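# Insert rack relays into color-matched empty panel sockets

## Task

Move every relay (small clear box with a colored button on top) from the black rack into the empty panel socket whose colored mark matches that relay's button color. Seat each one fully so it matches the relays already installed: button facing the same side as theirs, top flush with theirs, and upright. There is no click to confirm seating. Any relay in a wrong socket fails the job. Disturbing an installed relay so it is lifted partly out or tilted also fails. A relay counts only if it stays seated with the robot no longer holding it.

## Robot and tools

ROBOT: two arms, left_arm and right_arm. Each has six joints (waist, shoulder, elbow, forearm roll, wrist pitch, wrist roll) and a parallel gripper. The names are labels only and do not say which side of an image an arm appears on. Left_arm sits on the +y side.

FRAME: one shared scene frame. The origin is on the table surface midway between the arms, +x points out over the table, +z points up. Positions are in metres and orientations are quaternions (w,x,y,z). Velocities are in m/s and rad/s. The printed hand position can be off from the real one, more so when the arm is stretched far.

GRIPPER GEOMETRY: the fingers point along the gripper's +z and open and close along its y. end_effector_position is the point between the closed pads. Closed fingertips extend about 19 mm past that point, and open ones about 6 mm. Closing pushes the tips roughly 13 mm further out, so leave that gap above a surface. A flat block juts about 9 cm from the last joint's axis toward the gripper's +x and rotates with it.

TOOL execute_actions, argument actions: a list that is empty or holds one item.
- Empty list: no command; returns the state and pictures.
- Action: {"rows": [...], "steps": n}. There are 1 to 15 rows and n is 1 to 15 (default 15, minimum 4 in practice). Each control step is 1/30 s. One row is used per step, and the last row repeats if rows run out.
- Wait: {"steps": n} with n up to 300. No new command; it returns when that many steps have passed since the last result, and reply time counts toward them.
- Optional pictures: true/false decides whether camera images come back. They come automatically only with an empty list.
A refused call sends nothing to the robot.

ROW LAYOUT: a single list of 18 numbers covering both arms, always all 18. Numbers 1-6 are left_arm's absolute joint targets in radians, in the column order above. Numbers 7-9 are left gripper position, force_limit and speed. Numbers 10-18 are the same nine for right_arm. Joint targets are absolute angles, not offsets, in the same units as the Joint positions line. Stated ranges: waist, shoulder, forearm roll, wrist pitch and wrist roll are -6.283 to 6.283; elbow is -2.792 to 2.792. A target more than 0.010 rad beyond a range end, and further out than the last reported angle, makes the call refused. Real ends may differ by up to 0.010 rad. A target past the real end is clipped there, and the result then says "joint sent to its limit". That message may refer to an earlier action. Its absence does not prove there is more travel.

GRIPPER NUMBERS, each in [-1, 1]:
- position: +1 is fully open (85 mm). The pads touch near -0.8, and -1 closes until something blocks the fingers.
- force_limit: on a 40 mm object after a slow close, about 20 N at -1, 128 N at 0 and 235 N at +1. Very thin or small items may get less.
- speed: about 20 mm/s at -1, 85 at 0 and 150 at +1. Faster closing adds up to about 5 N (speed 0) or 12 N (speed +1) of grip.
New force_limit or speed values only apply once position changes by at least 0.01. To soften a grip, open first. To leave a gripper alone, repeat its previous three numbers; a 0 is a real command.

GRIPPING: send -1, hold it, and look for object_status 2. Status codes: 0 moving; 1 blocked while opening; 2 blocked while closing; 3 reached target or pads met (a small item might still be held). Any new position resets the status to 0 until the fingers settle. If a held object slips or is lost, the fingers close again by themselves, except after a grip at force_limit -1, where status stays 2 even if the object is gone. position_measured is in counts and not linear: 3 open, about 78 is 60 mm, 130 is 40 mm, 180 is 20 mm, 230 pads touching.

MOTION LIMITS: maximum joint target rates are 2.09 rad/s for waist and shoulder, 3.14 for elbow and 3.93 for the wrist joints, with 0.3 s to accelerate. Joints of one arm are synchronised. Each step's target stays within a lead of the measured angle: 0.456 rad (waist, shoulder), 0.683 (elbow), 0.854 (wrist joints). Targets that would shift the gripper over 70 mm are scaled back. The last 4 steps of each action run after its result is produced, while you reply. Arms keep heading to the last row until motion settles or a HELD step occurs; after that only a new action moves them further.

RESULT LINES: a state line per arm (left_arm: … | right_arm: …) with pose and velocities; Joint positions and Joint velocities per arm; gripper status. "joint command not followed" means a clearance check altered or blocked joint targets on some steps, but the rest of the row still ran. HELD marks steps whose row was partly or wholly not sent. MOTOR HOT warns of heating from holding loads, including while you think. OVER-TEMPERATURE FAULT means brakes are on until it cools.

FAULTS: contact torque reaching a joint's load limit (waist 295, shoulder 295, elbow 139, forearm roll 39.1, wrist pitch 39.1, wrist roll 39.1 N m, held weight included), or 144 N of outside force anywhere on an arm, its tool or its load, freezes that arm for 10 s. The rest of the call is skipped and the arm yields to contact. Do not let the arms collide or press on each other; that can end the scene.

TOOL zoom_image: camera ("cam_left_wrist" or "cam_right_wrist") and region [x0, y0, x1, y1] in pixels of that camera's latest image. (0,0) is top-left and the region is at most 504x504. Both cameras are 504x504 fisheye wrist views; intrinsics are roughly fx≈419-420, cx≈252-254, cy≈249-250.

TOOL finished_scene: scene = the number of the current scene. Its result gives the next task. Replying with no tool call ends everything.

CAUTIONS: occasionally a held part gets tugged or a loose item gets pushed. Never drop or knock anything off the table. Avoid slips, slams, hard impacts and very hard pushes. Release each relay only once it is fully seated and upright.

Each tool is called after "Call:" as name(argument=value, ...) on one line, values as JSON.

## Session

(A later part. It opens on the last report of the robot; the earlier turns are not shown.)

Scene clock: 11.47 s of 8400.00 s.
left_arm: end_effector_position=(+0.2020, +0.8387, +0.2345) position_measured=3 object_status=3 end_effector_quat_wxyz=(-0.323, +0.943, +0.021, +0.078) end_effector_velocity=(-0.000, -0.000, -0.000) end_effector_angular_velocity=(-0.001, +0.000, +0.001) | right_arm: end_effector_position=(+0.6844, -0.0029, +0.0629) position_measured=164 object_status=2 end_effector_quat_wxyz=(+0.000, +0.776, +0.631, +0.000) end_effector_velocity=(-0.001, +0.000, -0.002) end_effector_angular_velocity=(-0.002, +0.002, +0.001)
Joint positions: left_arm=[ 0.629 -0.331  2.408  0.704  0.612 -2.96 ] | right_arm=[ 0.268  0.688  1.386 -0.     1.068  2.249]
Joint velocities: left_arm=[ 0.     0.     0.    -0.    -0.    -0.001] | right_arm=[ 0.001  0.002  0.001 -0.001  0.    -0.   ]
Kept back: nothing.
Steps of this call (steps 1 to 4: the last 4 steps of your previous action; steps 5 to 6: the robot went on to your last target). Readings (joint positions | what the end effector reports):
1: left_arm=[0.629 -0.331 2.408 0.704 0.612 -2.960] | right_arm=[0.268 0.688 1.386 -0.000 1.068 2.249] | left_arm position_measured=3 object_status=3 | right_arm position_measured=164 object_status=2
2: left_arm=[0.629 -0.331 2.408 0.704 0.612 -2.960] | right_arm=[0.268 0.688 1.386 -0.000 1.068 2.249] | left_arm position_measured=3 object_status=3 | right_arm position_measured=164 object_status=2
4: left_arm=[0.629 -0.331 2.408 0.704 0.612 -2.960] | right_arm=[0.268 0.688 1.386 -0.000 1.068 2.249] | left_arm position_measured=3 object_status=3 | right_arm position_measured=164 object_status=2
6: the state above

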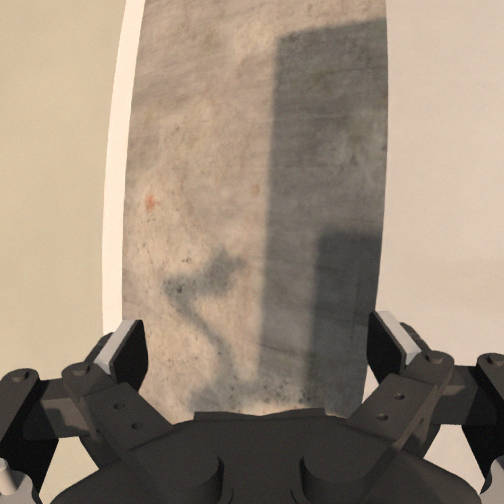

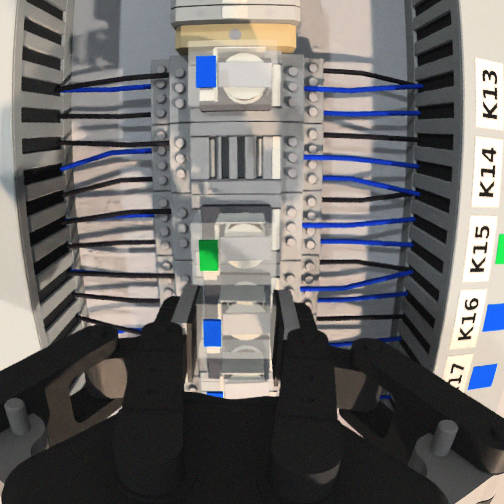

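Call:
execute_actions(actions=[{"rows":[[0.629,-0.331,2.408,0.704,0.612,-2.96,1,0,0,0.2675,0.688,1.3862,0,1.0674,2.2485,-1,-0.4,-0.3],[0.629,-0.331,2.408,0.704,0.612,-2.96,1,0,0,0.2675,0.6882,1.3864,0,1.067,2.2485,-1,-0.4,-0.3],[0.629,-0.331,2.408,0.704,0.612,-2.96,1,0,0,0.2675,0.6882,1.3864,0,1.067,2.2485,-1,-0.4,-0.3],[0.629,-0.331,2.408,0.704,0.612,-2.96,1,0,0,0.2675,0.6882,1.3864,0,1.067,2.2485,-1,-0.4,-0.3],[0.629,-0.331,2.408,0.704,0.612,-2.96,1,0,0,0.2675,0.6882,1.3864,0,1.067,2.2485,-1,-0.4,-0.3],[0.629,-0.331,2.408,0.704,0.612,-2.96,1,0,0,0.2675,0.6882,1.3864,0,1.067,2.2485,0.1,-0.4,0]],"steps":15}])

Call:
execute_actions(actions=[{"rows":[[0.629,-0.331,2.408,0.704,0.612,-2.96,1,0,0,0.2675,0.6393,1.3381,0,1.1642,2.2485,0.1,-0.4,0]],"steps":15}], pictures=true)

Scene clock: 12.10 s of 8400.00 s.
left_arm: end_effector_position=(+0.2020, +0.8387, +0.2345) position_measured=3 object_status=3 end_effector_quat_wxyz=(-0.323, +0.943, +0.021, +0.078) end_effector_velocity=(+0.000, -0.000, -0.000) end_effector_angular_velocity=(-0.000, -0.001, -0.000) | right_arm: end_effector_position=(+0.6842, -0.0030, +0.0617) position_measured=141 object_status=0 end_effector_quat_wxyz=(-0.000, +0.776, +0.631, -0.000) end_effector_velocity=(+0.002, +0.002, +0.003) end_effector_angular_velocity=(+0.003, -0.005, +0.001)
Joint positions: left_arm=[ 0.629 -0.331  2.408  0.704  0.612 -2.96 ] | right_arm=[0.268 0.689 1.387 0.    1.067 2.249]
Joint velocities: left_arm=[ 0.     0.     0.001 -0.    -0.002 -0.   ] | right_arm=[ 0.001 -0.001 -0.006  0.     0.    -0.   ]
Steps of this call (steps 1 to 8: the robot went on to your last target; steps 9 to 19: the first 11 steps of this action). Readings (joint positions | what the end effector reports):
9: left_arm=[0.629 -0.331 2.408 0.704 0.612 -2.960] | right_arm=[0.268 0.688 1.386 -0.000 1.068 2.249] | left_arm position_measured=3 object_status=3 | right_arm position_measured=164 object_status=2
10: left_arm=[0.629 -0.331 2.408 0.704 0.612 -2.960] | right_arm=[0.268 0.688 1.386 -0.000 1.068 2.249] | left_arm position_measured=3 object_status=3 | right_arm position_measured=164 object_status=2
12: left_arm=[0.629 -0.331 2.408 0.704 0.612 -2.960] | right_arm=[0.268 0.688 1.386 -0.000 1.067 2.249] | left_arm position_measured=3 object_status=3 | right_arm position_measured=164 object_status=2
16: left_arm=[0.629 -0.331 2.408 0.704 0.612 -2.960] | right_arm=[0.268 0.689 1.387 0.000 1.067 2.249] | left_arm position_measured=3 object_status=3 | right_arm position_measured=160 object_status=0
19: the state above

Scene clock: 12.60 s of 8400.00 s.
left_arm: end_effector_position=(+0.2020, +0.8387, +0.2345) position_measured=3 object_status=3 end_effector_quat_wxyz=(-0.323, +0.943, +0.021, +0.078) end_effector_velocity=(+0.001, +0.000, +0.001) end_effector_angular_velocity=(+0.001, -0.002, -0.001) | right_arm: end_effector_position=(+0.6842, -0.0030, +0.1299) position_measured=117 object_status=3 end_effector_quat_wxyz=(-0.000, +0.776, +0.631, +0.000) end_effector_velocity=(+0.002, +0.001, +0.002) end_effector_angular_velocity=(+0.002, -0.004, +0.000)
Joint positions: left_arm=[ 0.629 -0.331  2.408  0.704  0.612 -2.96 ] | right_arm=[0.268 0.639 1.338 0.    1.164 2.249]
Joint velocities: left_arm=[-0.001  0.    -0.001  0.    -0.002 -0.001] | right_arm=[ 0.     0.001 -0.006  0.     0.001  0.   ]
Steps of this call (steps 1 to 4: the last 4 steps of your previous action; steps 5 to 15: the first 11 steps of this action). Readings (joint positions | what the end effector reports):
5: left_arm=[0.629 -0.331 2.408 0.704 0.612 -2.960] | right_arm=[0.268 0.689 1.386 0.000 1.067 2.249] | left_arm position_measured=3 object_status=3 | right_arm position_measured=118 object_status=0
6: left_arm=[0.629 -0.331 2.408 0.704 0.612 -2.960] | right_arm=[0.268 0.686 1.383 0.000 1.074 2.249] | left_arm position_measured=3 object_status=3 | right_arm position_measured=117 object_status=0
8: left_arm=[0.629 -0.331 2.408 0.704 0.612 -2.960] | right_arm=[0.268 0.660 1.357 -0.000 1.126 2.249] | left_arm position_measured=3 object_status=3 | right_arm position_measured=117 object_status=0
12: left_arm=[0.629 -0.331 2.408 0.704 0.612 -2.960] | right_arm=[0.268 0.639 1.339 0.000 1.164 2.249] | left_arm position_measured=3 object_status=3 | right_arm position_measured=117 object_status=0
15: the state above

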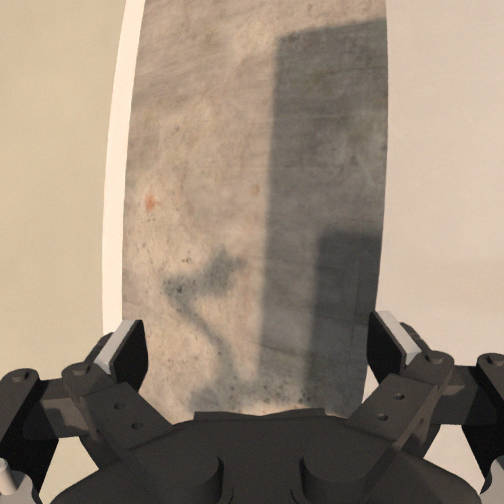

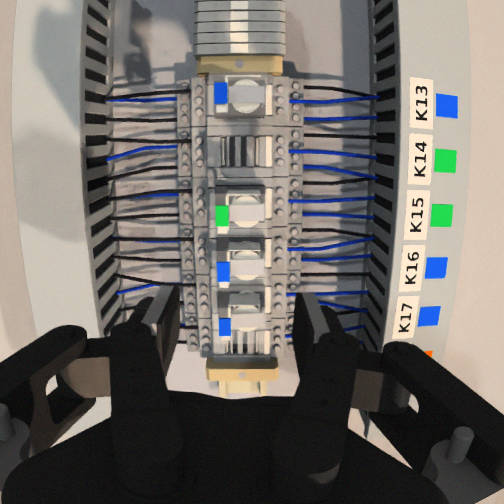

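Call:
execute_actions(actions=[{"rows":[[0.629,-0.331,2.408,0.704,0.612,-2.96,1,0,0,0.0214,0.465,1.6256,0,1.051,-0.8446,0.1,-0.4,0]],"steps":15}])

Call:
execute_actions(actions=[{"steps":30}], pictures=true)

Scene clock: 13.27 s of 8400.00 s.
left_arm: end_effector_position=(+0.2020, +0.8387, +0.2345) position_measured=3 object_status=3 end_effector_quat_wxyz=(-0.323, +0.943, +0.021, +0.078) end_effector_velocity=(+0.000, -0.000, +0.000) end_effector_angular_velocity=(+0.000, -0.000, -0.001) | right_arm: end_effector_position=(+0.6767, -0.1218, +0.1311) position_measured=117 object_status=3 end_effector_quat_wxyz=(-0.000, +0.636, +0.771, -0.000) end_effector_velocity=(-0.060, -0.381, +0.002) end_effector_angular_velocity=(+0.003, -0.002, +1.943)
Joint positions: left_arm=[ 0.629 -0.331  2.408  0.704  0.612 -2.96 ] | right_arm=[ 0.143  0.552  1.483 -0.     1.108  1.727]
Joint velocities: left_arm=[-0. -0. -0. -0.  0.  0.] | right_arm=[-0.41  -0.293  0.478  0.    -0.189 -2.353]
Steps of this call (steps 1 to 4: the last 4 steps of your previous action; steps 5 to 9: the robot went on to your last target; steps 10 to 20: the first 11 steps of this action). Readings (joint positions | what the end effector reports):
10: left_arm=[0.629 -0.331 2.408 0.704 0.612 -2.960] | right_arm=[0.267 0.639 1.338 0.000 1.164 2.248] | left_arm position_measured=3 object_status=3 | right_arm position_measured=117 object_status=3
11: left_arm=[0.629 -0.331 2.408 0.704 0.612 -2.960] | right_arm=[0.265 0.638 1.340 0.000 1.164 2.242] | left_arm position_measured=3 object_status=3 | right_arm position_measured=117 object_status=3
13: left_arm=[0.629 -0.331 2.408 0.704 0.612 -2.960] | right_arm=[0.249 0.627 1.360 0.000 1.156 2.185] | left_arm position_measured=3 object_status=3 | right_arm position_measured=117 object_status=3
17: left_arm=[0.629 -0.331 2.408 0.704 0.612 -2.960] | right_arm=[0.187 0.583 1.432 -0.000 1.128 1.945] | left_arm position_measured=3 object_status=3 | right_arm position_measured=117 object_status=3
20: the state above

Scene clock: 14.27 s of 8400.00 s.
left_arm: end_effector_position=(+0.2020, +0.8387, +0.2345) position_measured=3 object_status=3 end_effector_quat_wxyz=(-0.323, +0.943, +0.021, +0.078) end_effector_velocity=(+0.000, +0.000, -0.000) end_effector_angular_velocity=(+0.000, -0.001, +0.000) | right_arm: end_effector_position=(+0.6492, -0.2308, +0.1298) position_measured=117 object_status=3 end_effector_quat_wxyz=(-0.000, -0.510, +0.860, -0.000) end_effector_velocity=(+0.000, -0.001, -0.002) end_effector_angular_velocity=(-0.001, +0.002, +0.001)
Joint positions: left_arm=[ 0.629 -0.331  2.408  0.704  0.612 -2.96 ] | right_arm=[ 0.021  0.465  1.626 -0.     1.051 -0.844]
Joint velocities: left_arm=[ 0.    -0.     0.     0.    -0.001 -0.001] | right_arm=[-0.001  0.002  0.    -0.    -0.    -0.002]
Kept back: nothing.
Steps of this call (steps 1 to 4: the last 4 steps of your previous action; steps 5 to 30: the robot went on to your last target). Readings (joint positions | what the end effector reports):
1: left_arm=[0.629 -0.331 2.408 0.704 0.612 -2.960] | right_arm=[0.130 0.542 1.499 -0.000 1.101 1.644] | left_arm position_measured=3 object_status=3 | right_arm position_measured=117 object_status=3
2: left_arm=[0.629 -0.331 2.408 0.704 0.612 -2.960] | right_arm=[0.116 0.533 1.514 -0.000 1.095 1.555] | left_arm position_measured=3 object_status=3 | right_arm position_measured=117 object_status=3
4: left_arm=[0.629 -0.331 2.408 0.704 0.612 -2.960] | right_arm=[0.092 0.515 1.543 -0.000 1.084 1.356] | left_arm position_measured=3 object_status=3 | right_arm position_measured=117 object_status=3
8: left_arm=[0.629 -0.331 2.408 0.704 0.612 -2.960] | right_arm=[0.052 0.487 1.590 -0.000 1.065 0.873] | left_arm position_measured=3 object_status=3 | right_arm position_measured=117 object_status=3
30: the state above

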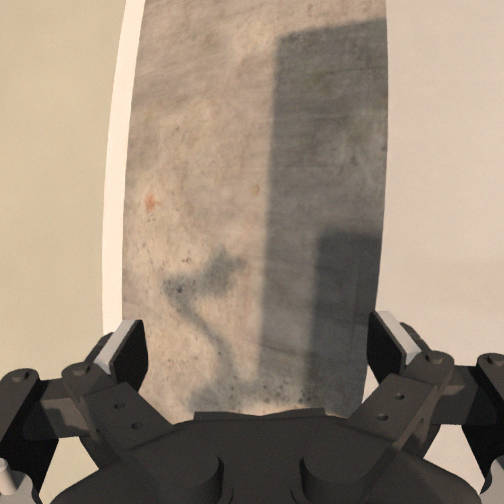

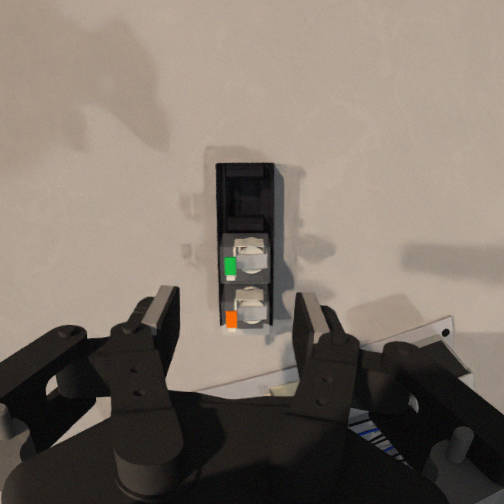

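Call:
execute_actions(actions=[{"rows":[[0.629,-0.331,2.408,0.704,0.612,-2.96,1,0,0,0.0274,0.465,1.6256,0,1.051,-0.8386,0.1,-0.4,0],[0.629,-0.331,2.408,0.704,0.612,-2.96,1,0,0,0.0274,0.465,1.6256,0,1.051,-0.8386,0.1,-0.4,0],[0.629,-0.331,2.408,0.704,0.612,-2.96,1,0,0,0.0274,0.465,1.6256,0,1.051,-0.8386,0.1,-0.4,0],[0.629,-0.331,2.408,0.704,0.612,-2.96,1,0,0,0.0274,0.5442,1.6847,0,0.9126,-0.8386,0.1,-0.4,0]],"steps":15}])

Call:
execute_actions(actions=[{"steps":6}], pictures=true)

Scene clock: 14.83 s of 8400.00 s.
left_arm: end_effector_position=(+0.2020, +0.8387, +0.2345) position_measured=3 object_status=3 end_effector_quat_wxyz=(-0.323, +0.943, +0.021, +0.078) end_effector_velocity=(-0.001, +0.000, -0.000) end_effector_angular_velocity=(-0.001, -0.001, +0.003) | right_arm: end_effector_position=(+0.6478, -0.2264, +0.0418) position_measured=117 object_status=3 end_effector_quat_wxyz=(-0.001, -0.510, +0.860, +0.000) end_effector_velocity=(+0.008, +0.003, -0.021) end_effector_angular_velocity=(+0.005, -0.021, +0.001)
Joint positions: left_arm=[ 0.629 -0.331  2.408  0.704  0.612 -2.96 ] | right_arm=[ 0.027  0.544  1.685 -0.     0.914 -0.839]
Joint velocities: left_arm=[ 0.001  0.     0.     0.    -0.    -0.002] | right_arm=[ 0.001  0.023  0.007 -0.    -0.052  0.001]
Steps of this call (steps 1 to 6: the robot went on to your last target; steps 7 to 17: the first 11 steps of this action). Readings (joint positions | what the end effector reports):
7: left_arm=[0.629 -0.331 2.408 0.704 0.612 -2.960] | right_arm=[0.021 0.465 1.626 -0.000 1.051 -0.845] | left_arm position_measured=3 object_status=3 | right_arm position_measured=117 object_status=3
8: left_arm=[0.629 -0.331 2.408 0.704 0.612 -2.960] | right_arm=[0.024 0.465 1.626 -0.000 1.051 -0.843] | left_arm position_measured=3 object_status=3 | right_arm position_measured=117 object_status=3
10: left_arm=[0.629 -0.331 2.408 0.704 0.612 -2.960] | right_arm=[0.027 0.465 1.626 -0.000 1.051 -0.839] | left_arm position_measured=3 object_status=3 | right_arm position_measured=117 object_status=3
14: left_arm=[0.629 -0.331 2.408 0.704 0.612 -2.960] | right_arm=[0.027 0.517 1.665 0.000 0.960 -0.839] | left_arm position_measured=3 object_status=3 | right_arm position_measured=117 object_status=3
17: the state above

Scene clock: 15.03 s of 8400.00 s.
left_arm: end_effector_position=(+0.2020, +0.8387, +0.2345) position_measured=3 object_status=3 end_effector_quat_wxyz=(-0.323, +0.943, +0.021, +0.078) end_effector_velocity=(+0.000, +0.000, +0.000) end_effector_angular_velocity=(+0.000, -0.001, -0.000) | right_arm: end_effector_position=(+0.6481, -0.2263, +0.0417) position_measured=117 object_status=3 end_effector_quat_wxyz=(-0.000, -0.510, +0.860, +0.000) end_effector_velocity=(-0.002, -0.001, -0.001) end_effector_angular_velocity=(-0.001, +0.002, -0.001)
Joint positions: left_arm=[ 0.629 -0.331  2.408  0.704  0.612 -2.96 ] | right_arm=[ 0.027  0.544  1.685 -0.     0.913 -0.839]
Joint velocities: left_arm=[-0.  0. -0.  0. -0. -0.] | right_arm=[-0.001 -0.001  0.003  0.    -0.     0.   ]
Kept back: nothing.
Steps of this call (steps 1 to 4: the last 4 steps of your previous action; steps 5 to 6: the robot went on to your last target). Readings (joint positions | what the end effector reports):
1: left_arm=[0.629 -0.331 2.408 0.704 0.612 -2.960] | right_arm=[0.027 0.544 1.684 -0.000 0.913 -0.839] | left_arm position_measured=3 object_status=3 | right_arm position_measured=117 object_status=3
2: left_arm=[0.629 -0.331 2.408 0.704 0.612 -2.960] | right_arm=[0.027 0.544 1.684 -0.000 0.913 -0.839] | left_arm position_measured=3 object_status=3 | right_arm position_measured=117 object_status=3
4: left_arm=[0.629 -0.331 2.408 0.704 0.612 -2.960] | right_arm=[0.027 0.544 1.684 -0.000 0.913 -0.839] | left_arm position_measured=3 object_status=3 | right_arm position_measured=117 object_status=3
6: the state above

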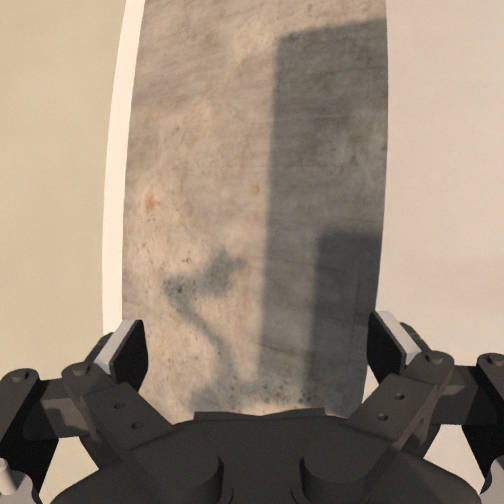

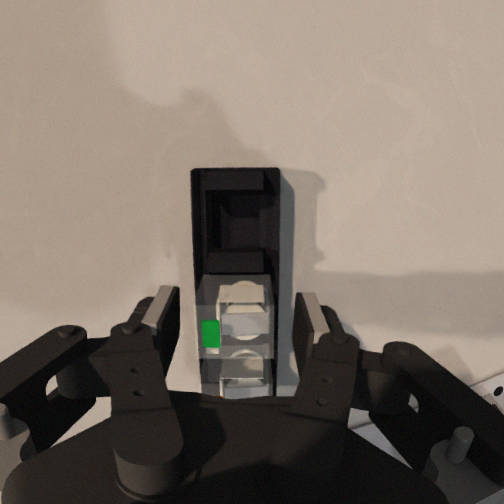

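Call:
execute_actions(actions=[{"rows":[[0.629,-0.331,2.408,0.704,0.612,-2.96,1,0,0,0.0274,0.5442,1.6847,0,0.9126,-0.8386,-1,-0.4,-0.3]],"steps":15}])

Call:
execute_actions(actions=[{"steps":9}])

Call:
execute_actions(actions=[{"rows":[[0.629,-0.331,2.408,0.704,0.612,-2.96,1,0,0,0.0274,0.465,1.6256,0,1.051,-0.8386,-1,-0.4,-0.3]],"steps":11}])

Call:
execute_actions(actions=[{"rows":[[0.629,-0.331,2.408,0.704,0.612,-2.96,1,0,0,0.317,0.7008,1.2309,0,1.2099,2.298,-1,-0.4,-0.3]],"steps":15}])

Call:
execute_actions(actions=[{"steps":32}], pictures=true)

Scene clock: 15.80 s of 8400.00 s.
left_arm: end_effector_position=(+0.2020, +0.8387, +0.2345) position_measured=3 object_status=3 end_effector_quat_wxyz=(-0.323, +0.943, +0.021, +0.078) end_effector_velocity=(+0.000, +0.000, +0.001) end_effector_angular_velocity=(+0.001, -0.001, -0.001) | right_arm: end_effector_position=(+0.6480, -0.2263, +0.0419) position_measured=162 object_status=0 end_effector_quat_wxyz=(+0.000, -0.510, +0.860, -0.000) end_effector_velocity=(+0.000, -0.001, +0.001) end_effector_angular_velocity=(+0.000, -0.001, -0.001)
Joint positions: left_arm=[ 0.629 -0.331  2.408  0.704  0.612 -2.96 ] | right_arm=[ 0.027  0.544  1.685 -0.     0.913 -0.839]
Joint velocities: left_arm=[ 0.    -0.    -0.     0.    -0.001  0.001] | right_arm=[-0.001 -0.001  0.     0.     0.    -0.   ]
Steps of this call (steps 1 to 12: the robot went on to your last target; steps 13 to 23: the first 11 steps of this action). Readings (joint positions | what the end effector reports):
13: left_arm=[0.629 -0.331 2.408 0.704 0.612 -2.960] | right_arm=[0.027 0.544 1.685 -0.000 0.913 -0.839] | left_arm position_measured=3 object_status=3 | right_arm position_measured=117 object_status=0
14: left_arm=[0.629 -0.331 2.408 0.704 0.612 -2.960] | right_arm=[0.027 0.544 1.685 -0.000 0.913 -0.839] | left_arm position_measured=3 object_status=3 | right_arm position_measured=117 object_status=0
16: left_arm=[0.629 -0.331 2.408 0.704 0.612 -2.960] | right_arm=[0.027 0.544 1.685 -0.000 0.913 -0.839] | left_arm position_measured=3 object_status=3 | right_arm position_measured=124 object_status=0
20: left_arm=[0.629 -0.331 2.408 0.704 0.612 -2.960] | right_arm=[0.027 0.544 1.685 -0.000 0.913 -0.839] | left_arm position_measured=3 object_status=3 | right_arm position_measured=146 object_status=0
23: the state above

Scene clock: 16.10 s of 8400.00 s.
left_arm: end_effector_position=(+0.2020, +0.8387, +0.2345) position_measured=3 object_status=3 end_effector_quat_wxyz=(-0.323, +0.943, +0.021, +0.078) end_effector_velocity=(-0.001, -0.000, -0.000) end_effector_angular_velocity=(-0.000, +0.001, +0.001) | right_arm: end_effector_position=(+0.6481, -0.2263, +0.0419) position_measured=164 object_status=2 end_effector_quat_wxyz=(+0.000, -0.510, +0.860, -0.000) end_effector_velocity=(+0.000, -0.000, -0.001) end_effector_angular_velocity=(-0.000, +0.002, -0.000)
Joint positions: left_arm=[ 0.629 -0.331  2.408  0.704  0.612 -2.96 ] | right_arm=[ 0.027  0.544  1.685 -0.     0.913 -0.839]
Joint velocities: left_arm=[ 0.    -0.     0.    -0.     0.001 -0.001] | right_arm=[-0.     0.002 -0.    -0.    -0.     0.   ]
Kept back: nothing.
Steps of this call (steps 1 to 4: the last 4 steps of your previous action; steps 5 to 9: the robot went on to your last target). Readings (joint positions | what the end effector reports):
1: left_arm=[0.629 -0.331 2.408 0.704 0.612 -2.960] | right_arm=[0.027 0.544 1.685 -0.000 0.913 -0.839] | left_arm position_measured=3 object_status=3 | right_arm position_measured=164 object_status=0
2: left_arm=[0.629 -0.331 2.408 0.704 0.612 -2.960] | right_arm=[0.027 0.544 1.685 -0.000 0.913 -0.839] | left_arm position_measured=3 object_status=3 | right_arm position_measured=164 object_status=0
4: left_arm=[0.629 -0.331 2.408 0.704 0.612 -2.960] | right_arm=[0.027 0.544 1.685 -0.000 0.913 -0.839] | left_arm position_measured=3 object_status=3 | right_arm position_measured=164 object_status=0
8: left_arm=[0.629 -0.331 2.408 0.704 0.612 -2.960] | right_arm=[0.027 0.544 1.685 -0.000 0.913 -0.839] | left_arm position_measured=3 object_status=3 | right_arm position_measured=164 object_status=2
9: the state above

Scene clock: 16.33 s of 8400.00 s.
left_arm: end_effector_position=(+0.2020, +0.8387, +0.2345) position_measured=3 object_status=3 end_effector_quat_wxyz=(-0.323, +0.943, +0.021, +0.078) end_effector_velocity=(+0.000, -0.000, +0.000) end_effector_angular_velocity=(-0.000, +0.000, +0.000) | right_arm: end_effector_position=(+0.6486, -0.2262, +0.1269) position_measured=164 object_status=2 end_effector_quat_wxyz=(+0.001, -0.510, +0.860, -0.000) end_effector_velocity=(-0.014, -0.004, +0.194) end_effector_angular_velocity=(-0.000, +0.000, -0.001)
Joint positions: left_arm=[ 0.629 -0.331  2.408  0.704  0.612 -2.96 ] | right_arm=[ 0.027  0.467  1.628  0.     1.045 -0.839]
Joint velocities: left_arm=[-0.     0.    -0.     0.     0.001 -0.001] | right_arm=[-0.001 -0.178 -0.12  -0.     0.298  0.   ]
Steps of this call (steps 1 to 7: the first 7 steps of this action). Readings (joint positions | what the end effector reports):
1: left_arm=[0.629 -0.331 2.408 0.704 0.612 -2.960] | right_arm=[0.027 0.544 1.685 -0.000 0.913 -0.839] | left_arm position_measured=3 object_status=3 | right_arm position_measured=164 object_status=2
2: left_arm=[0.629 -0.331 2.408 0.704 0.612 -2.960] | right_arm=[0.027 0.541 1.683 -0.000 0.919 -0.839] | left_arm position_measured=3 object_status=3 | right_arm position_measured=164 object_status=2
4: left_arm=[0.629 -0.331 2.408 0.704 0.612 -2.960] | right_arm=[0.027 0.512 1.660 -0.000 0.970 -0.839] | left_arm position_measured=3 object_status=3 | right_arm position_measured=164 object_status=2
7: the state above

Scene clock: 16.83 s of 8400.00 s.
left_arm: end_effector_position=(+0.2020, +0.8387, +0.2345) position_measured=3 object_status=3 end_effector_quat_wxyz=(-0.323, +0.943, +0.021, +0.078) end_effector_velocity=(-0.000, +0.000, -0.000) end_effector_angular_velocity=(-0.000, +0.000, +0.001) | right_arm: end_effector_position=(+0.6860, -0.1032, +0.1329) position_measured=164 object_status=2 end_effector_quat_wxyz=(+0.000, -0.359, +0.933, +0.000) end_effector_velocity=(+0.079, +0.414, -0.001) end_effector_angular_velocity=(+0.000, +0.002, -1.549)
Joint positions: left_arm=[ 0.629 -0.331  2.408  0.704  0.612 -2.96 ] | right_arm=[ 0.16   0.573  1.444  0.     1.124 -0.37 ]
Joint velocities: left_arm=[ 0.     0.     0.    -0.     0.001 -0.   ] | right_arm=[ 0.426  0.348 -0.578  0.     0.232  1.975]
Steps of this call (steps 1 to 4: the last 4 steps of your previous action; steps 5 to 15: the first 11 steps of this action). Readings (joint positions | what the end effector reports):
5: left_arm=[0.629 -0.331 2.408 0.704 0.612 -2.960] | right_arm=[0.027 0.465 1.626 0.000 1.051 -0.838] | left_arm position_measured=3 object_status=3 | right_arm position_measured=164 object_status=2
6: left_arm=[0.629 -0.331 2.408 0.704 0.612 -2.960] | right_arm=[0.030 0.467 1.622 0.000 1.052 -0.831] | left_arm position_measured=3 object_status=3 | right_arm position_measured=164 object_status=2
8: left_arm=[0.629 -0.331 2.408 0.704 0.612 -2.960] | right_arm=[0.049 0.482 1.596 0.000 1.063 -0.774] | left_arm position_measured=3 object_status=3 | right_arm position_measured=164 object_status=2
12: left_arm=[0.629 -0.331 2.408 0.704 0.612 -2.960] | right_arm=[0.116 0.536 1.505 0.000 1.099 -0.558] | left_arm position_measured=3 object_status=3 | right_arm position_measured=164 object_status=2
15: the state above

Scene clock: 17.90 s of 8400.00 s.
left_arm: end_effector_position=(+0.2020, +0.8387, +0.2345) position_measured=3 object_status=3 end_effector_quat_wxyz=(-0.323, +0.943, +0.021, +0.078) end_effector_velocity=(+0.000, +0.000, +0.000) end_effector_angular_velocity=(+0.000, -0.000, +0.000) | right_arm: end_effector_position=(+0.6962, +0.0543, +0.1298) position_measured=164 object_status=2 end_effector_quat_wxyz=(+0.000, +0.776, +0.631, +0.000) end_effector_velocity=(+0.000, -0.000, -0.001) end_effector_angular_velocity=(-0.001, +0.001, -0.002)
Joint positions: left_arm=[ 0.629 -0.331  2.408  0.704  0.612 -2.96 ] | right_arm=[ 0.317  0.701  1.231 -0.     1.21   2.298]
Joint velocities: left_arm=[-0.     0.    -0.001  0.     0.001 -0.   ] | right_arm=[-0.     0.001  0.    -0.    -0.     0.002]
Kept back: nothing.
Steps of this call (steps 1 to 4: the last 4 steps of your previous action; steps 5 to 32: the robot went on to your last target). Readings (joint positions | what the end effector reports):
1: left_arm=[0.629 -0.331 2.408 0.704 0.612 -2.960] | right_arm=[0.175 0.585 1.425 0.000 1.132 -0.301] | left_arm position_measured=3 object_status=3 | right_arm position_measured=164 object_status=2
2: left_arm=[0.629 -0.331 2.408 0.704 0.612 -2.960] | right_arm=[0.188 0.596 1.406 0.000 1.139 -0.228] | left_arm position_measured=3 object_status=3 | right_arm position_measured=164 object_status=2
4: left_arm=[0.629 -0.331 2.408 0.704 0.612 -2.960] | right_arm=[0.214 0.617 1.371 0.000 1.153 -0.069] | left_arm position_measured=3 object_status=3 | right_arm position_measured=164 object_status=2
8: left_arm=[0.629 -0.331 2.408 0.704 0.612 -2.960] | right_arm=[0.260 0.654 1.308 0.000 1.179 0.322] | left_arm position_measured=3 object_status=3 | right_arm position_measured=164 object_status=2
32: the state above

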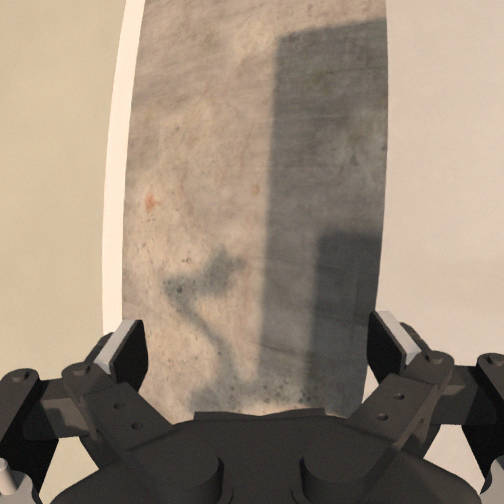

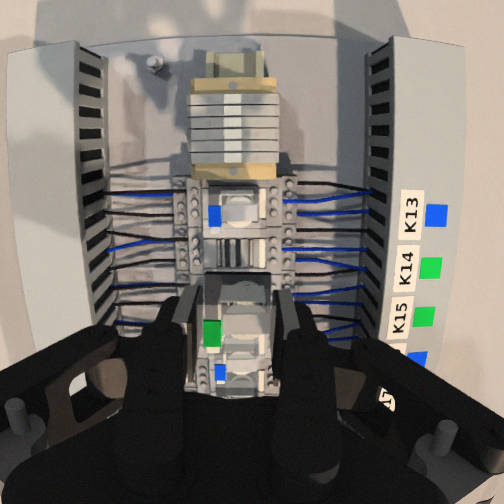

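Call:
execute_actions(actions=[{"rows":[[0.629,-0.331,2.408,0.704,0.612,-2.96,1,0,0,0.3194,0.6971,1.2376,0,1.2069,2.3004,-1,-0.4,-0.3],[0.629,-0.331,2.408,0.704,0.612,-2.96,1,0,0,0.3194,0.6971,1.2376,0,1.2069,2.3004,-1,-0.4,-0.3],[0.629,-0.331,2.408,0.704,0.612,-2.96,1,0,0,0.3194,0.6971,1.2376,0,1.2069,2.3004,-1,-0.4,-0.3],[0.629,-0.331,2.408,0.704,0.612,-2.96,1,0,0,0.3194,0.7229,1.2689,0,1.1498,2.3004,-1,-0.4,-0.3]],"steps":15}])

Call:
execute_actions(actions=[{"steps":6}], pictures=true)

Scene clock: 18.60 s of 8400.00 s.
left_arm: end_effector_position=(+0.2020, +0.8387, +0.2345) position_measured=3 object_status=3 end_effector_quat_wxyz=(-0.323, +0.943, +0.021, +0.078) end_effector_velocity=(+0.001, -0.000, +0.000) end_effector_angular_velocity=(+0.000, +0.001, -0.002) | right_arm: end_effector_position=(+0.6931, +0.0550, +0.0896) position_measured=164 object_status=2 end_effector_quat_wxyz=(+0.000, +0.776, +0.631, -0.000) end_effector_velocity=(-0.000, +0.000, +0.001) end_effector_angular_velocity=(+0.001, -0.002, +0.000)
Joint positions: left_arm=[ 0.629 -0.331  2.408  0.704  0.612 -2.96 ] | right_arm=[ 0.319  0.723  1.269 -0.     1.15   2.3  ]
Joint velocities: left_arm=[-0.001  0.    -0.001 -0.     0.001  0.001] | right_arm=[ 0.    -0.001  0.001 -0.    -0.001  0.   ]
Steps of this call (steps 1 to 10: the robot went on to your last target; steps 11 to 21: the first 11 steps of this action). Readings (joint positions | what the end effector reports):
11: left_arm=[0.629 -0.331 2.408 0.704 0.612 -2.960] | right_arm=[0.317 0.701 1.231 -0.000 1.210 2.298] | left_arm position_measured=3 object_status=3 | right_arm position_measured=164 object_status=2
12: left_arm=[0.629 -0.331 2.408 0.704 0.612 -2.960] | right_arm=[0.318 0.700 1.234 -0.000 1.209 2.299] | left_arm position_measured=3 object_status=3 | right_arm position_measured=164 object_status=2
14: left_arm=[0.629 -0.331 2.408 0.704 0.612 -2.960] | right_arm=[0.319 0.698 1.237 -0.000 1.207 2.300] | left_arm position_measured=3 object_status=3 | right_arm position_measured=164 object_status=2
18: left_arm=[0.629 -0.331 2.408 0.704 0.612 -2.960] | right_arm=[0.319 0.723 1.269 -0.000 1.152 2.300] | left_arm position_measured=3 object_status=3 | right_arm position_measured=164 object_status=2
21: the state above

Scene clock: 18.80 s of 8400.00 s.
left_arm: end_effector_position=(+0.2020, +0.8387, +0.2345) position_measured=3 object_status=3 end_effector_quat_wxyz=(-0.323, +0.943, +0.021, +0.078) end_effector_velocity=(-0.000, +0.000, -0.000) end_effector_angular_velocity=(+0.000, -0.001, +0.000) | right_arm: end_effector_position=(+0.6929, +0.0550, +0.0897) position_measured=164 object_status=2 end_effector_quat_wxyz=(-0.000, +0.776, +0.631, -0.000) end_effector_velocity=(-0.000, -0.000, +0.000) end_effector_angular_velocity=(+0.000, -0.000, -0.000)
Joint positions: left_arm=[ 0.629 -0.331  2.408  0.704  0.612 -2.96 ] | right_arm=[ 0.319  0.723  1.269 -0.     1.15   2.3  ]
Joint velocities: left_arm=[ 0.    -0.     0.    -0.    -0.001 -0.   ] | right_arm=[-0. -0.  0.  0. -0. -0.]
Kept back: nothing.
Steps of this call (steps 1 to 4: the last 4 steps of your previous action; steps 5 to 6: the robot went on to your last target). Readings (joint positions | what the end effector reports):
1: left_arm=[0.629 -0.331 2.408 0.704 0.612 -2.960] | right_arm=[0.319 0.723 1.269 -0.000 1.150 2.300] | left_arm position_measured=3 object_status=3 | right_arm position_measured=164 object_status=2
2: left_arm=[0.629 -0.331 2.408 0.704 0.612 -2.960] | right_arm=[0.319 0.723 1.269 -0.000 1.150 2.300] | left_arm position_measured=3 object_status=3 | right_arm position_measured=164 object_status=2
4: left_arm=[0.629 -0.331 2.408 0.704 0.612 -2.960] | right_arm=[0.319 0.723 1.269 -0.000 1.150 2.300] | left_arm position_measured=3 object_status=3 | right_arm position_measured=164 object_status=2
6: the state above

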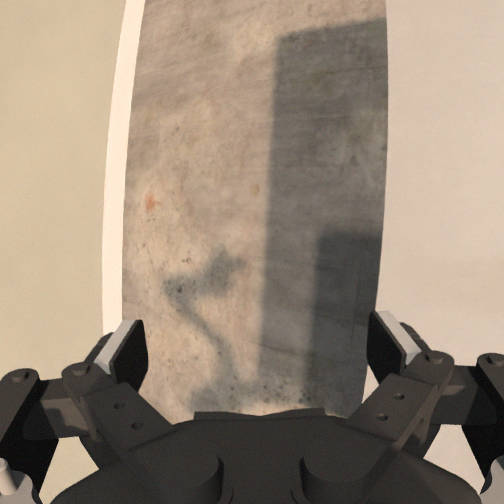

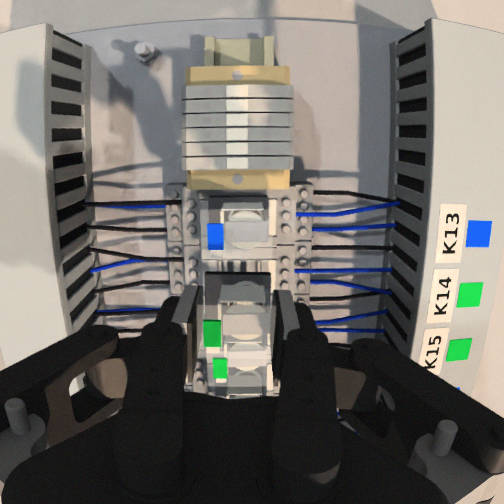

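Call:
zoom_image(camera="cam_right_wrist", region=[180,210,300,390])

Region (180, 210, 300, 390) of cam_right_wrist's 504x504 image, scaled by 2.800, with more detail than that image has.

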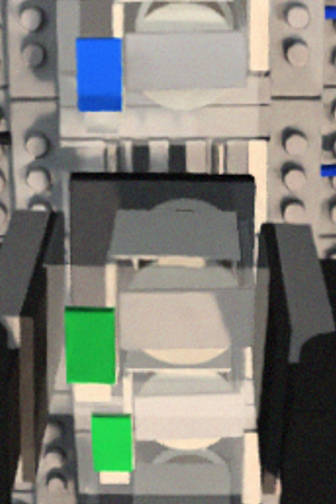

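Call:
execute_actions(actions=[{"rows":[[0.629,-0.331,2.408,0.704,0.612,-2.96,1,0,0,0.3194,0.725,1.2709,0,1.1456,2.3004,-1,-0.4,-0.3],[0.629,-0.331,2.408,0.704,0.612,-2.96,1,0,0,0.3194,0.7272,1.2729,0,1.1415,2.3004,-1,-0.4,-0.3],[0.629,-0.331,2.408,0.704,0.612,-2.96,1,0,0,0.3194,0.7286,1.2743,0,1.1387,2.3004,-1,-0.4,-0.3],[0.629,-0.331,2.408,0.704,0.612,-2.96,1,0,0,0.3194,0.7301,1.2756,0,1.136,2.3004,-1,-0.4,-0.3],[0.629,-0.331,2.408,0.704,0.612,-2.96,1,0,0,0.3194,0.7312,1.2767,0,1.1338,2.3004,-1,-0.4,-0.3],[0.629,-0.331,2.408,0.704,0.612,-2.96,1,0,0,0.3194,0.7323,1.2777,0,1.1316,2.3004,-1,-0.4,-0.3],[0.629,-0.331,2.408,0.704,0.612,-2.96,1,0,0,0.3194,0.7334,1.2788,0,1.1295,2.3004,-1,-0.4,-0.3],[0.629,-0.331,2.408,0.704,0.612,-2.96,1,0,0,0.3194,0.7345,1.2798,0,1.1273,2.3004,-1,-0.4,-0.3],[0.629,-0.331,2.408,0.704,0.612,-2.96,1,0,0,0.3194,0.7357,1.2809,0,1.1251,2.3004,-1,-0.4,-0.3],[0.629,-0.331,2.408,0.704,0.612,-2.96,1,0,0,0.3194,0.7368,1.2819,0,1.1229,2.3004,-1,-0.4,-0.3],[0.629,-0.331,2.408,0.704,0.612,-2.96,1,0,0,0.3194,0.7379,1.283,0,1.1208,2.3004,-1,-0.4,-0.3],[0.629,-0.331,2.408,0.704,0.612,-2.96,1,0,0,0.3194,0.739,1.284,0,1.1186,2.3004,-1,-0.4,-0.3]],"steps":15}])

Call:
execute_actions(actions=[{"steps":6}], pictures=true)

Scene clock: 19.60 s of 8400.00 s.
left_arm: end_effector_position=(+0.2020, +0.8387, +0.2345) position_measured=3 object_status=3 end_effector_quat_wxyz=(-0.323, +0.943, +0.021, +0.078) end_effector_velocity=(-0.001, -0.000, -0.000) end_effector_angular_velocity=(-0.000, +0.001, +0.001) | right_arm: end_effector_position=(+0.6930, +0.0550, +0.0715) position_measured=164 object_status=2 end_effector_quat_wxyz=(-0.000, +0.776, +0.630, +0.000) end_effector_velocity=(-0.000, -0.000, -0.048) end_effector_angular_velocity=(-0.001, +0.002, -0.000)
Joint positions: left_arm=[ 0.629 -0.331  2.408  0.704  0.612 -2.96 ] | right_arm=[0.319 0.736 1.281 0.    1.124 2.3  ]
Joint velocities: left_arm=[ 0.001 -0.     0.001 -0.     0.    -0.   ] | right_arm=[-0.     0.035  0.031  0.    -0.064 -0.   ]
Steps of this call (steps 1 to 13: the robot went on to your last target; steps 14 to 24: the first 11 steps of this action). Readings (joint positions | what the end effector reports):
14: left_arm=[0.629 -0.331 2.408 0.704 0.612 -2.960] | right_arm=[0.319 0.723 1.269 0.000 1.150 2.300] | left_arm position_measured=3 object_status=3 | right_arm position_measured=164 object_status=2
15: left_arm=[0.629 -0.331 2.408 0.704 0.612 -2.960] | right_arm=[0.319 0.723 1.270 0.000 1.147 2.300] | left_arm position_measured=3 object_status=3 | right_arm position_measured=164 object_status=2
17: left_arm=[0.629 -0.331 2.408 0.704 0.612 -2.960] | right_arm=[0.319 0.727 1.273 0.000 1.141 2.300] | left_arm position_measured=3 object_status=3 | right_arm position_measured=164 object_status=2
21: left_arm=[0.629 -0.331 2.408 0.704 0.612 -2.960] | right_arm=[0.319 0.732 1.278 0.000 1.131 2.300] | left_arm position_measured=3 object_status=3 | right_arm position_measured=164 object_status=2
24: the state above

Scene clock: 19.80 s of 8400.00 s.
left_arm: end_effector_position=(+0.2020, +0.8387, +0.2345) position_measured=3 object_status=3 end_effector_quat_wxyz=(-0.323, +0.943, +0.021, +0.078) end_effector_velocity=(-0.000, +0.000, +0.000) end_effector_angular_velocity=(+0.001, -0.002, +0.002) | right_arm: end_effector_position=(+0.6930, +0.0550, +0.0676) position_measured=164 object_status=2 end_effector_quat_wxyz=(-0.000, +0.776, +0.630, +0.000) end_effector_velocity=(-0.000, +0.001, -0.001) end_effector_angular_velocity=(+0.000, +0.000, +0.001)
Joint positions: left_arm=[ 0.629 -0.331  2.408  0.704  0.612 -2.96 ] | right_arm=[0.319 0.739 1.284 0.    1.119 2.3  ]
Joint velocities: left_arm=[ 0.001 -0.    -0.    -0.    -0.001 -0.001] | right_arm=[ 0.001  0.001  0.001  0.001 -0.001  0.   ]
Kept back: nothing.
Steps of this call (steps 1 to 4: the last 4 steps of your previous action; steps 5 to 6: the robot went on to your last target). Readings (joint positions | what the end effector reports):
1: left_arm=[0.629 -0.331 2.408 0.704 0.612 -2.960] | right_arm=[0.319 0.737 1.282 0.000 1.122 2.300] | left_arm position_measured=3 object_status=3 | right_arm position_measured=164 object_status=2
2: left_arm=[0.629 -0.331 2.408 0.704 0.612 -2.960] | right_arm=[0.319 0.738 1.283 0.000 1.120 2.300] | left_arm position_measured=3 object_status=3 | right_arm position_measured=164 object_status=2
4: left_arm=[0.629 -0.331 2.408 0.704 0.612 -2.960] | right_arm=[0.319 0.739 1.284 0.000 1.119 2.300] | left_arm position_measured=3 object_status=3 | right_arm position_measured=164 object_status=2
6: the state above

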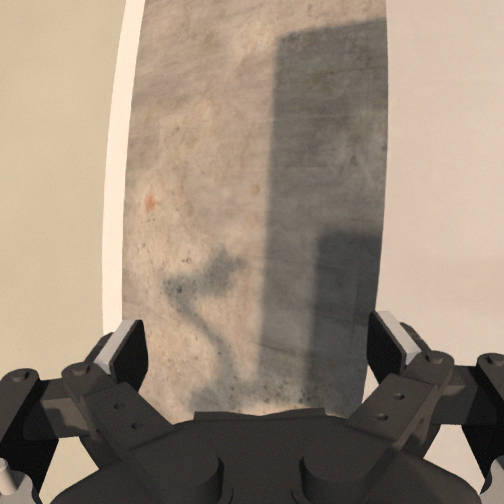

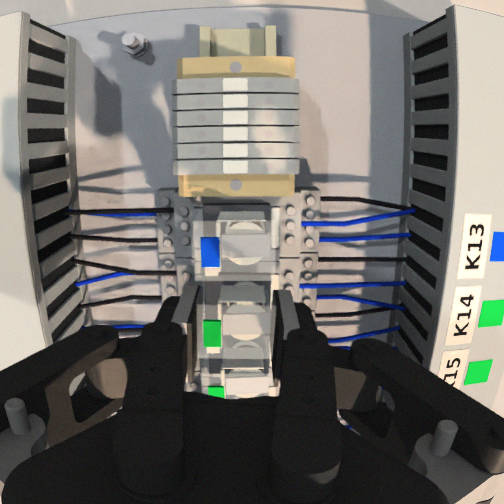

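Call:
execute_actions(actions=[{"rows":[[0.629,-0.331,2.408,0.704,0.612,-2.96,1,0,0,0.3194,0.7393,1.2843,0,1.118,2.3004,-1,-0.4,-0.3],[0.629,-0.331,2.408,0.704,0.612,-2.96,1,0,0,0.3194,0.7396,1.2846,0,1.1174,2.3004,-1,-0.4,-0.3],[0.629,-0.331,2.408,0.704,0.612,-2.96,1,0,0,0.3194,0.7399,1.2849,0,1.1169,2.3004,-1,-0.4,-0.3],[0.629,-0.331,2.408,0.704,0.612,-2.96,1,0,0,0.3194,0.7402,1.2851,0,1.1163,2.3004,-1,-0.4,-0.3],[0.629,-0.331,2.408,0.704,0.612,-2.96,1,0,0,0.3194,0.7405,1.2854,0,1.1157,2.3004,-1,-0.4,-0.3],[0.629,-0.331,2.408,0.704,0.612,-2.96,1,0,0,0.3194,0.7408,1.2857,0,1.1152,2.3004,-1,-0.4,-0.3],[0.629,-0.331,2.408,0.704,0.612,-2.96,1,0,0,0.3194,0.7411,1.286,0,1.1146,2.3004,-1,-0.4,-0.3],[0.629,-0.331,2.408,0.704,0.612,-2.96,1,0,0,0.3194,0.7414,1.2863,0,1.114,2.3004,-1,-0.4,-0.3],[0.629,-0.331,2.408,0.704,0.612,-2.96,1,0,0,0.3194,0.7417,1.2866,0,1.1134,2.3004,-1,-0.4,-0.3],[0.629,-0.331,2.408,0.704,0.612,-2.96,1,0,0,0.3194,0.742,1.2868,0,1.1129,2.3004,-1,-0.4,-0.3],[0.629,-0.331,2.408,0.704,0.612,-2.96,1,0,0,0.3194,0.7423,1.2871,0,1.1123,2.3004,-1,-0.4,-0.3],[0.629,-0.331,2.408,0.704,0.612,-2.96,1,0,0,0.3194,0.7426,1.2874,0,1.1117,2.3004,-1,-0.4,-0.3]],"steps":15}])

Call:
execute_actions(actions=[{"steps":8}], pictures=true)

Scene clock: 20.53 s of 8400.00 s.
left_arm: end_effector_position=(+0.2020, +0.8387, +0.2345) position_measured=3 object_status=3 end_effector_quat_wxyz=(-0.323, +0.943, +0.021, +0.078) end_effector_velocity=(+0.001, +0.000, +0.001) end_effector_angular_velocity=(+0.001, -0.000, -0.001) | right_arm: end_effector_position=(+0.6930, +0.0549, +0.0634) position_measured=164 object_status=2 end_effector_quat_wxyz=(+0.000, +0.776, +0.631, -0.000) end_effector_velocity=(-0.000, +0.000, -0.013) end_effector_angular_velocity=(-0.001, +0.001, +0.000)
Joint positions: left_arm=[ 0.629 -0.331  2.408  0.704  0.612 -2.96 ] | right_arm=[ 0.319  0.742  1.287 -0.     1.113  2.3  ]
Joint velocities: left_arm=[-0.001 -0.    -0.001  0.     0.001  0.001] | right_arm=[ 0.     0.01   0.007 -0.    -0.016 -0.   ]
Steps of this call (steps 1 to 11: the robot went on to your last target; steps 12 to 22: the first 11 steps of this action). Readings (joint positions | what the end effector reports):
12: left_arm=[0.629 -0.331 2.408 0.704 0.612 -2.960] | right_arm=[0.319 0.739 1.284 0.000 1.119 2.300] | left_arm position_measured=3 object_status=3 | right_arm position_measured=164 object_status=2
13: left_arm=[0.629 -0.331 2.408 0.704 0.612 -2.960] | right_arm=[0.319 0.739 1.284 -0.000 1.118 2.300] | left_arm position_measured=3 object_status=3 | right_arm position_measured=164 object_status=2
15: left_arm=[0.629 -0.331 2.408 0.704 0.612 -2.960] | right_arm=[0.319 0.740 1.285 -0.000 1.117 2.300] | left_arm position_measured=3 object_status=3 | right_arm position_measured=164 object_status=2
19: left_arm=[0.629 -0.331 2.408 0.704 0.612 -2.960] | right_arm=[0.319 0.741 1.286 -0.000 1.115 2.300] | left_arm position_measured=3 object_status=3 | right_arm position_measured=164 object_status=2
22: the state above

Scene clock: 20.80 s of 8400.00 s.
left_arm: end_effector_position=(+0.2020, +0.8387, +0.2345) position_measured=3 object_status=3 end_effector_quat_wxyz=(-0.323, +0.943, +0.021, +0.078) end_effector_velocity=(+0.000, -0.000, -0.000) end_effector_angular_velocity=(-0.000, +0.001, +0.000) | right_arm: end_effector_position=(+0.6930, +0.0549, +0.0625) position_measured=164 object_status=2 end_effector_quat_wxyz=(+0.000, +0.776, +0.631, +0.000) end_effector_velocity=(+0.000, -0.001, -0.001) end_effector_angular_velocity=(-0.000, +0.000, -0.001)
Joint positions: left_arm=[ 0.629 -0.331  2.408  0.704  0.612 -2.96 ] | right_arm=[ 0.319  0.742  1.287 -0.     1.112  2.3  ]
Joint velocities: left_arm=[-0.001  0.    -0.     0.     0.001 -0.   ] | right_arm=[-0.001  0.001  0.    -0.    -0.    -0.   ]
Kept back: nothing.
Steps of this call (steps 1 to 4: the last 4 steps of your previous action; steps 5 to 8: the robot went on to your last target). Readings (joint positions | what the end effector reports):
1: left_arm=[0.629 -0.331 2.408 0.704 0.612 -2.960] | right_arm=[0.319 0.742 1.287 -0.000 1.113 2.300] | left_arm position_measured=3 object_status=3 | right_arm position_measured=164 object_status=2
2: left_arm=[0.629 -0.331 2.408 0.704 0.612 -2.960] | right_arm=[0.319 0.742 1.287 -0.000 1.112 2.300] | left_arm position_measured=3 object_status=3 | right_arm position_measured=164 object_status=2
4: left_arm=[0.629 -0.331 2.408 0.704 0.612 -2.960] | right_arm=[0.319 0.742 1.287 -0.000 1.112 2.300] | left_arm position_measured=3 object_status=3 | right_arm position_measured=164 object_status=2
8: the state above

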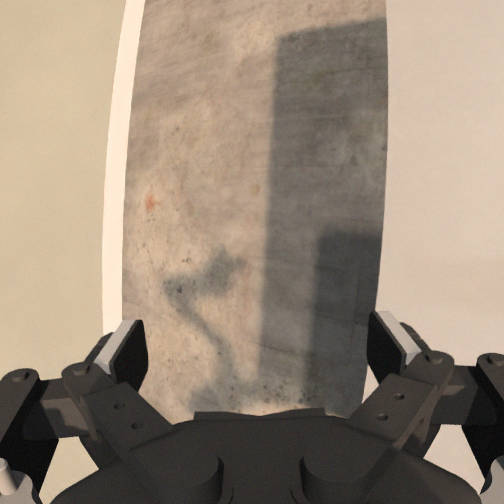

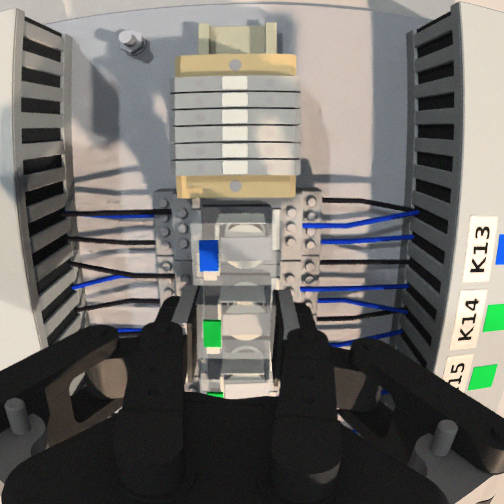

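Call:
execute_actions(actions=[])

Scene clock: 21.17 s of 8400.00 s.
left_arm: end_effector_position=(+0.2020, +0.8387, +0.2345) position_measured=3 object_status=3 end_effector_quat_wxyz=(-0.323, +0.943, +0.021, +0.078) end_effector_velocity=(+0.000, +0.000, +0.000) end_effector_angular_velocity=(+0.001, +0.000, -0.001) | right_arm: end_effector_position=(+0.6929, +0.0549, +0.0624) position_measured=164 object_status=2 end_effector_quat_wxyz=(+0.000, +0.776, +0.631, -0.000) end_effector_velocity=(+0.000, -0.000, +0.000) end_effector_angular_velocity=(-0.000, -0.000, -0.000)
Joint positions: left_arm=[ 0.629 -0.331  2.408  0.704  0.612 -2.96 ] | right_arm=[ 0.319  0.743  1.287 -0.     1.112  2.3  ]
Joint velocities: left_arm=[ 0.    -0.    -0.    -0.    -0.001  0.002] | right_arm=[-0. -0. -0. -0. -0.  0.]
Kept back: nothing.
Steps of this call (steps 1 to 11: the robot went on to your last target). Readings (joint positions | what the end effector reports):
1: left_arm=[0.629 -0.331 2.408 0.704 0.612 -2.960] | right_arm=[0.319 0.742 1.287 -0.000 1.112 2.300] | left_arm position_measured=3 object_status=3 | right_arm position_measured=164 object_status=2
2: left_arm=[0.629 -0.331 2.408 0.704 0.612 -2.960] | right_arm=[0.319 0.742 1.287 -0.000 1.112 2.300] | left_arm position_measured=3 object_status=3 | right_arm position_measured=164 object_status=2
4: left_arm=[0.629 -0.331 2.408 0.704 0.612 -2.960] | right_arm=[0.319 0.742 1.287 -0.000 1.112 2.300] | left_arm position_measured=3 object_status=3 | right_arm position_measured=164 object_status=2
8: left_arm=[0.629 -0.331 2.408 0.704 0.612 -2.960] | right_arm=[0.319 0.742 1.287 -0.000 1.112 2.300] | left_arm position_measured=3 object_status=3 | right_arm position_measured=164 object_status=2
11: the state above
All arms were judged still, so your last target was given up. Only a new action makes them travel on or press farther. Fingers that are still opening or closing keep moving.

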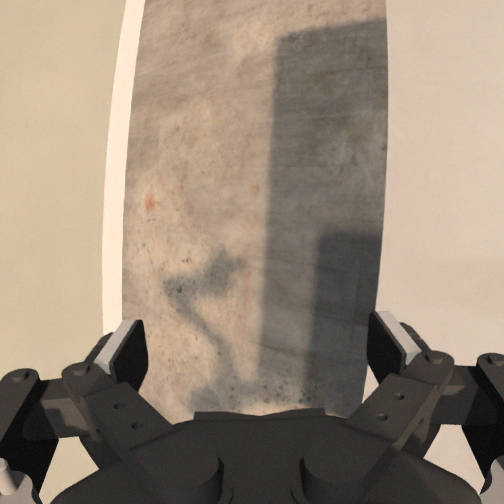

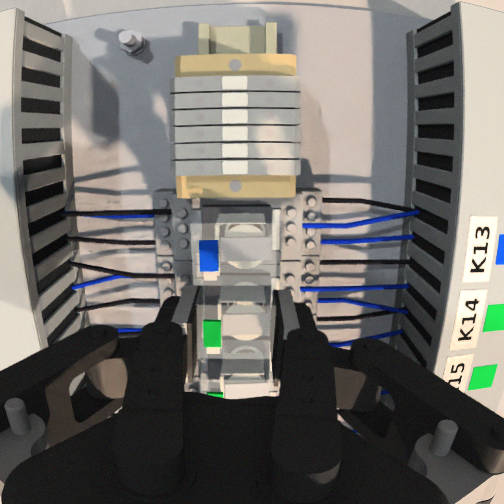

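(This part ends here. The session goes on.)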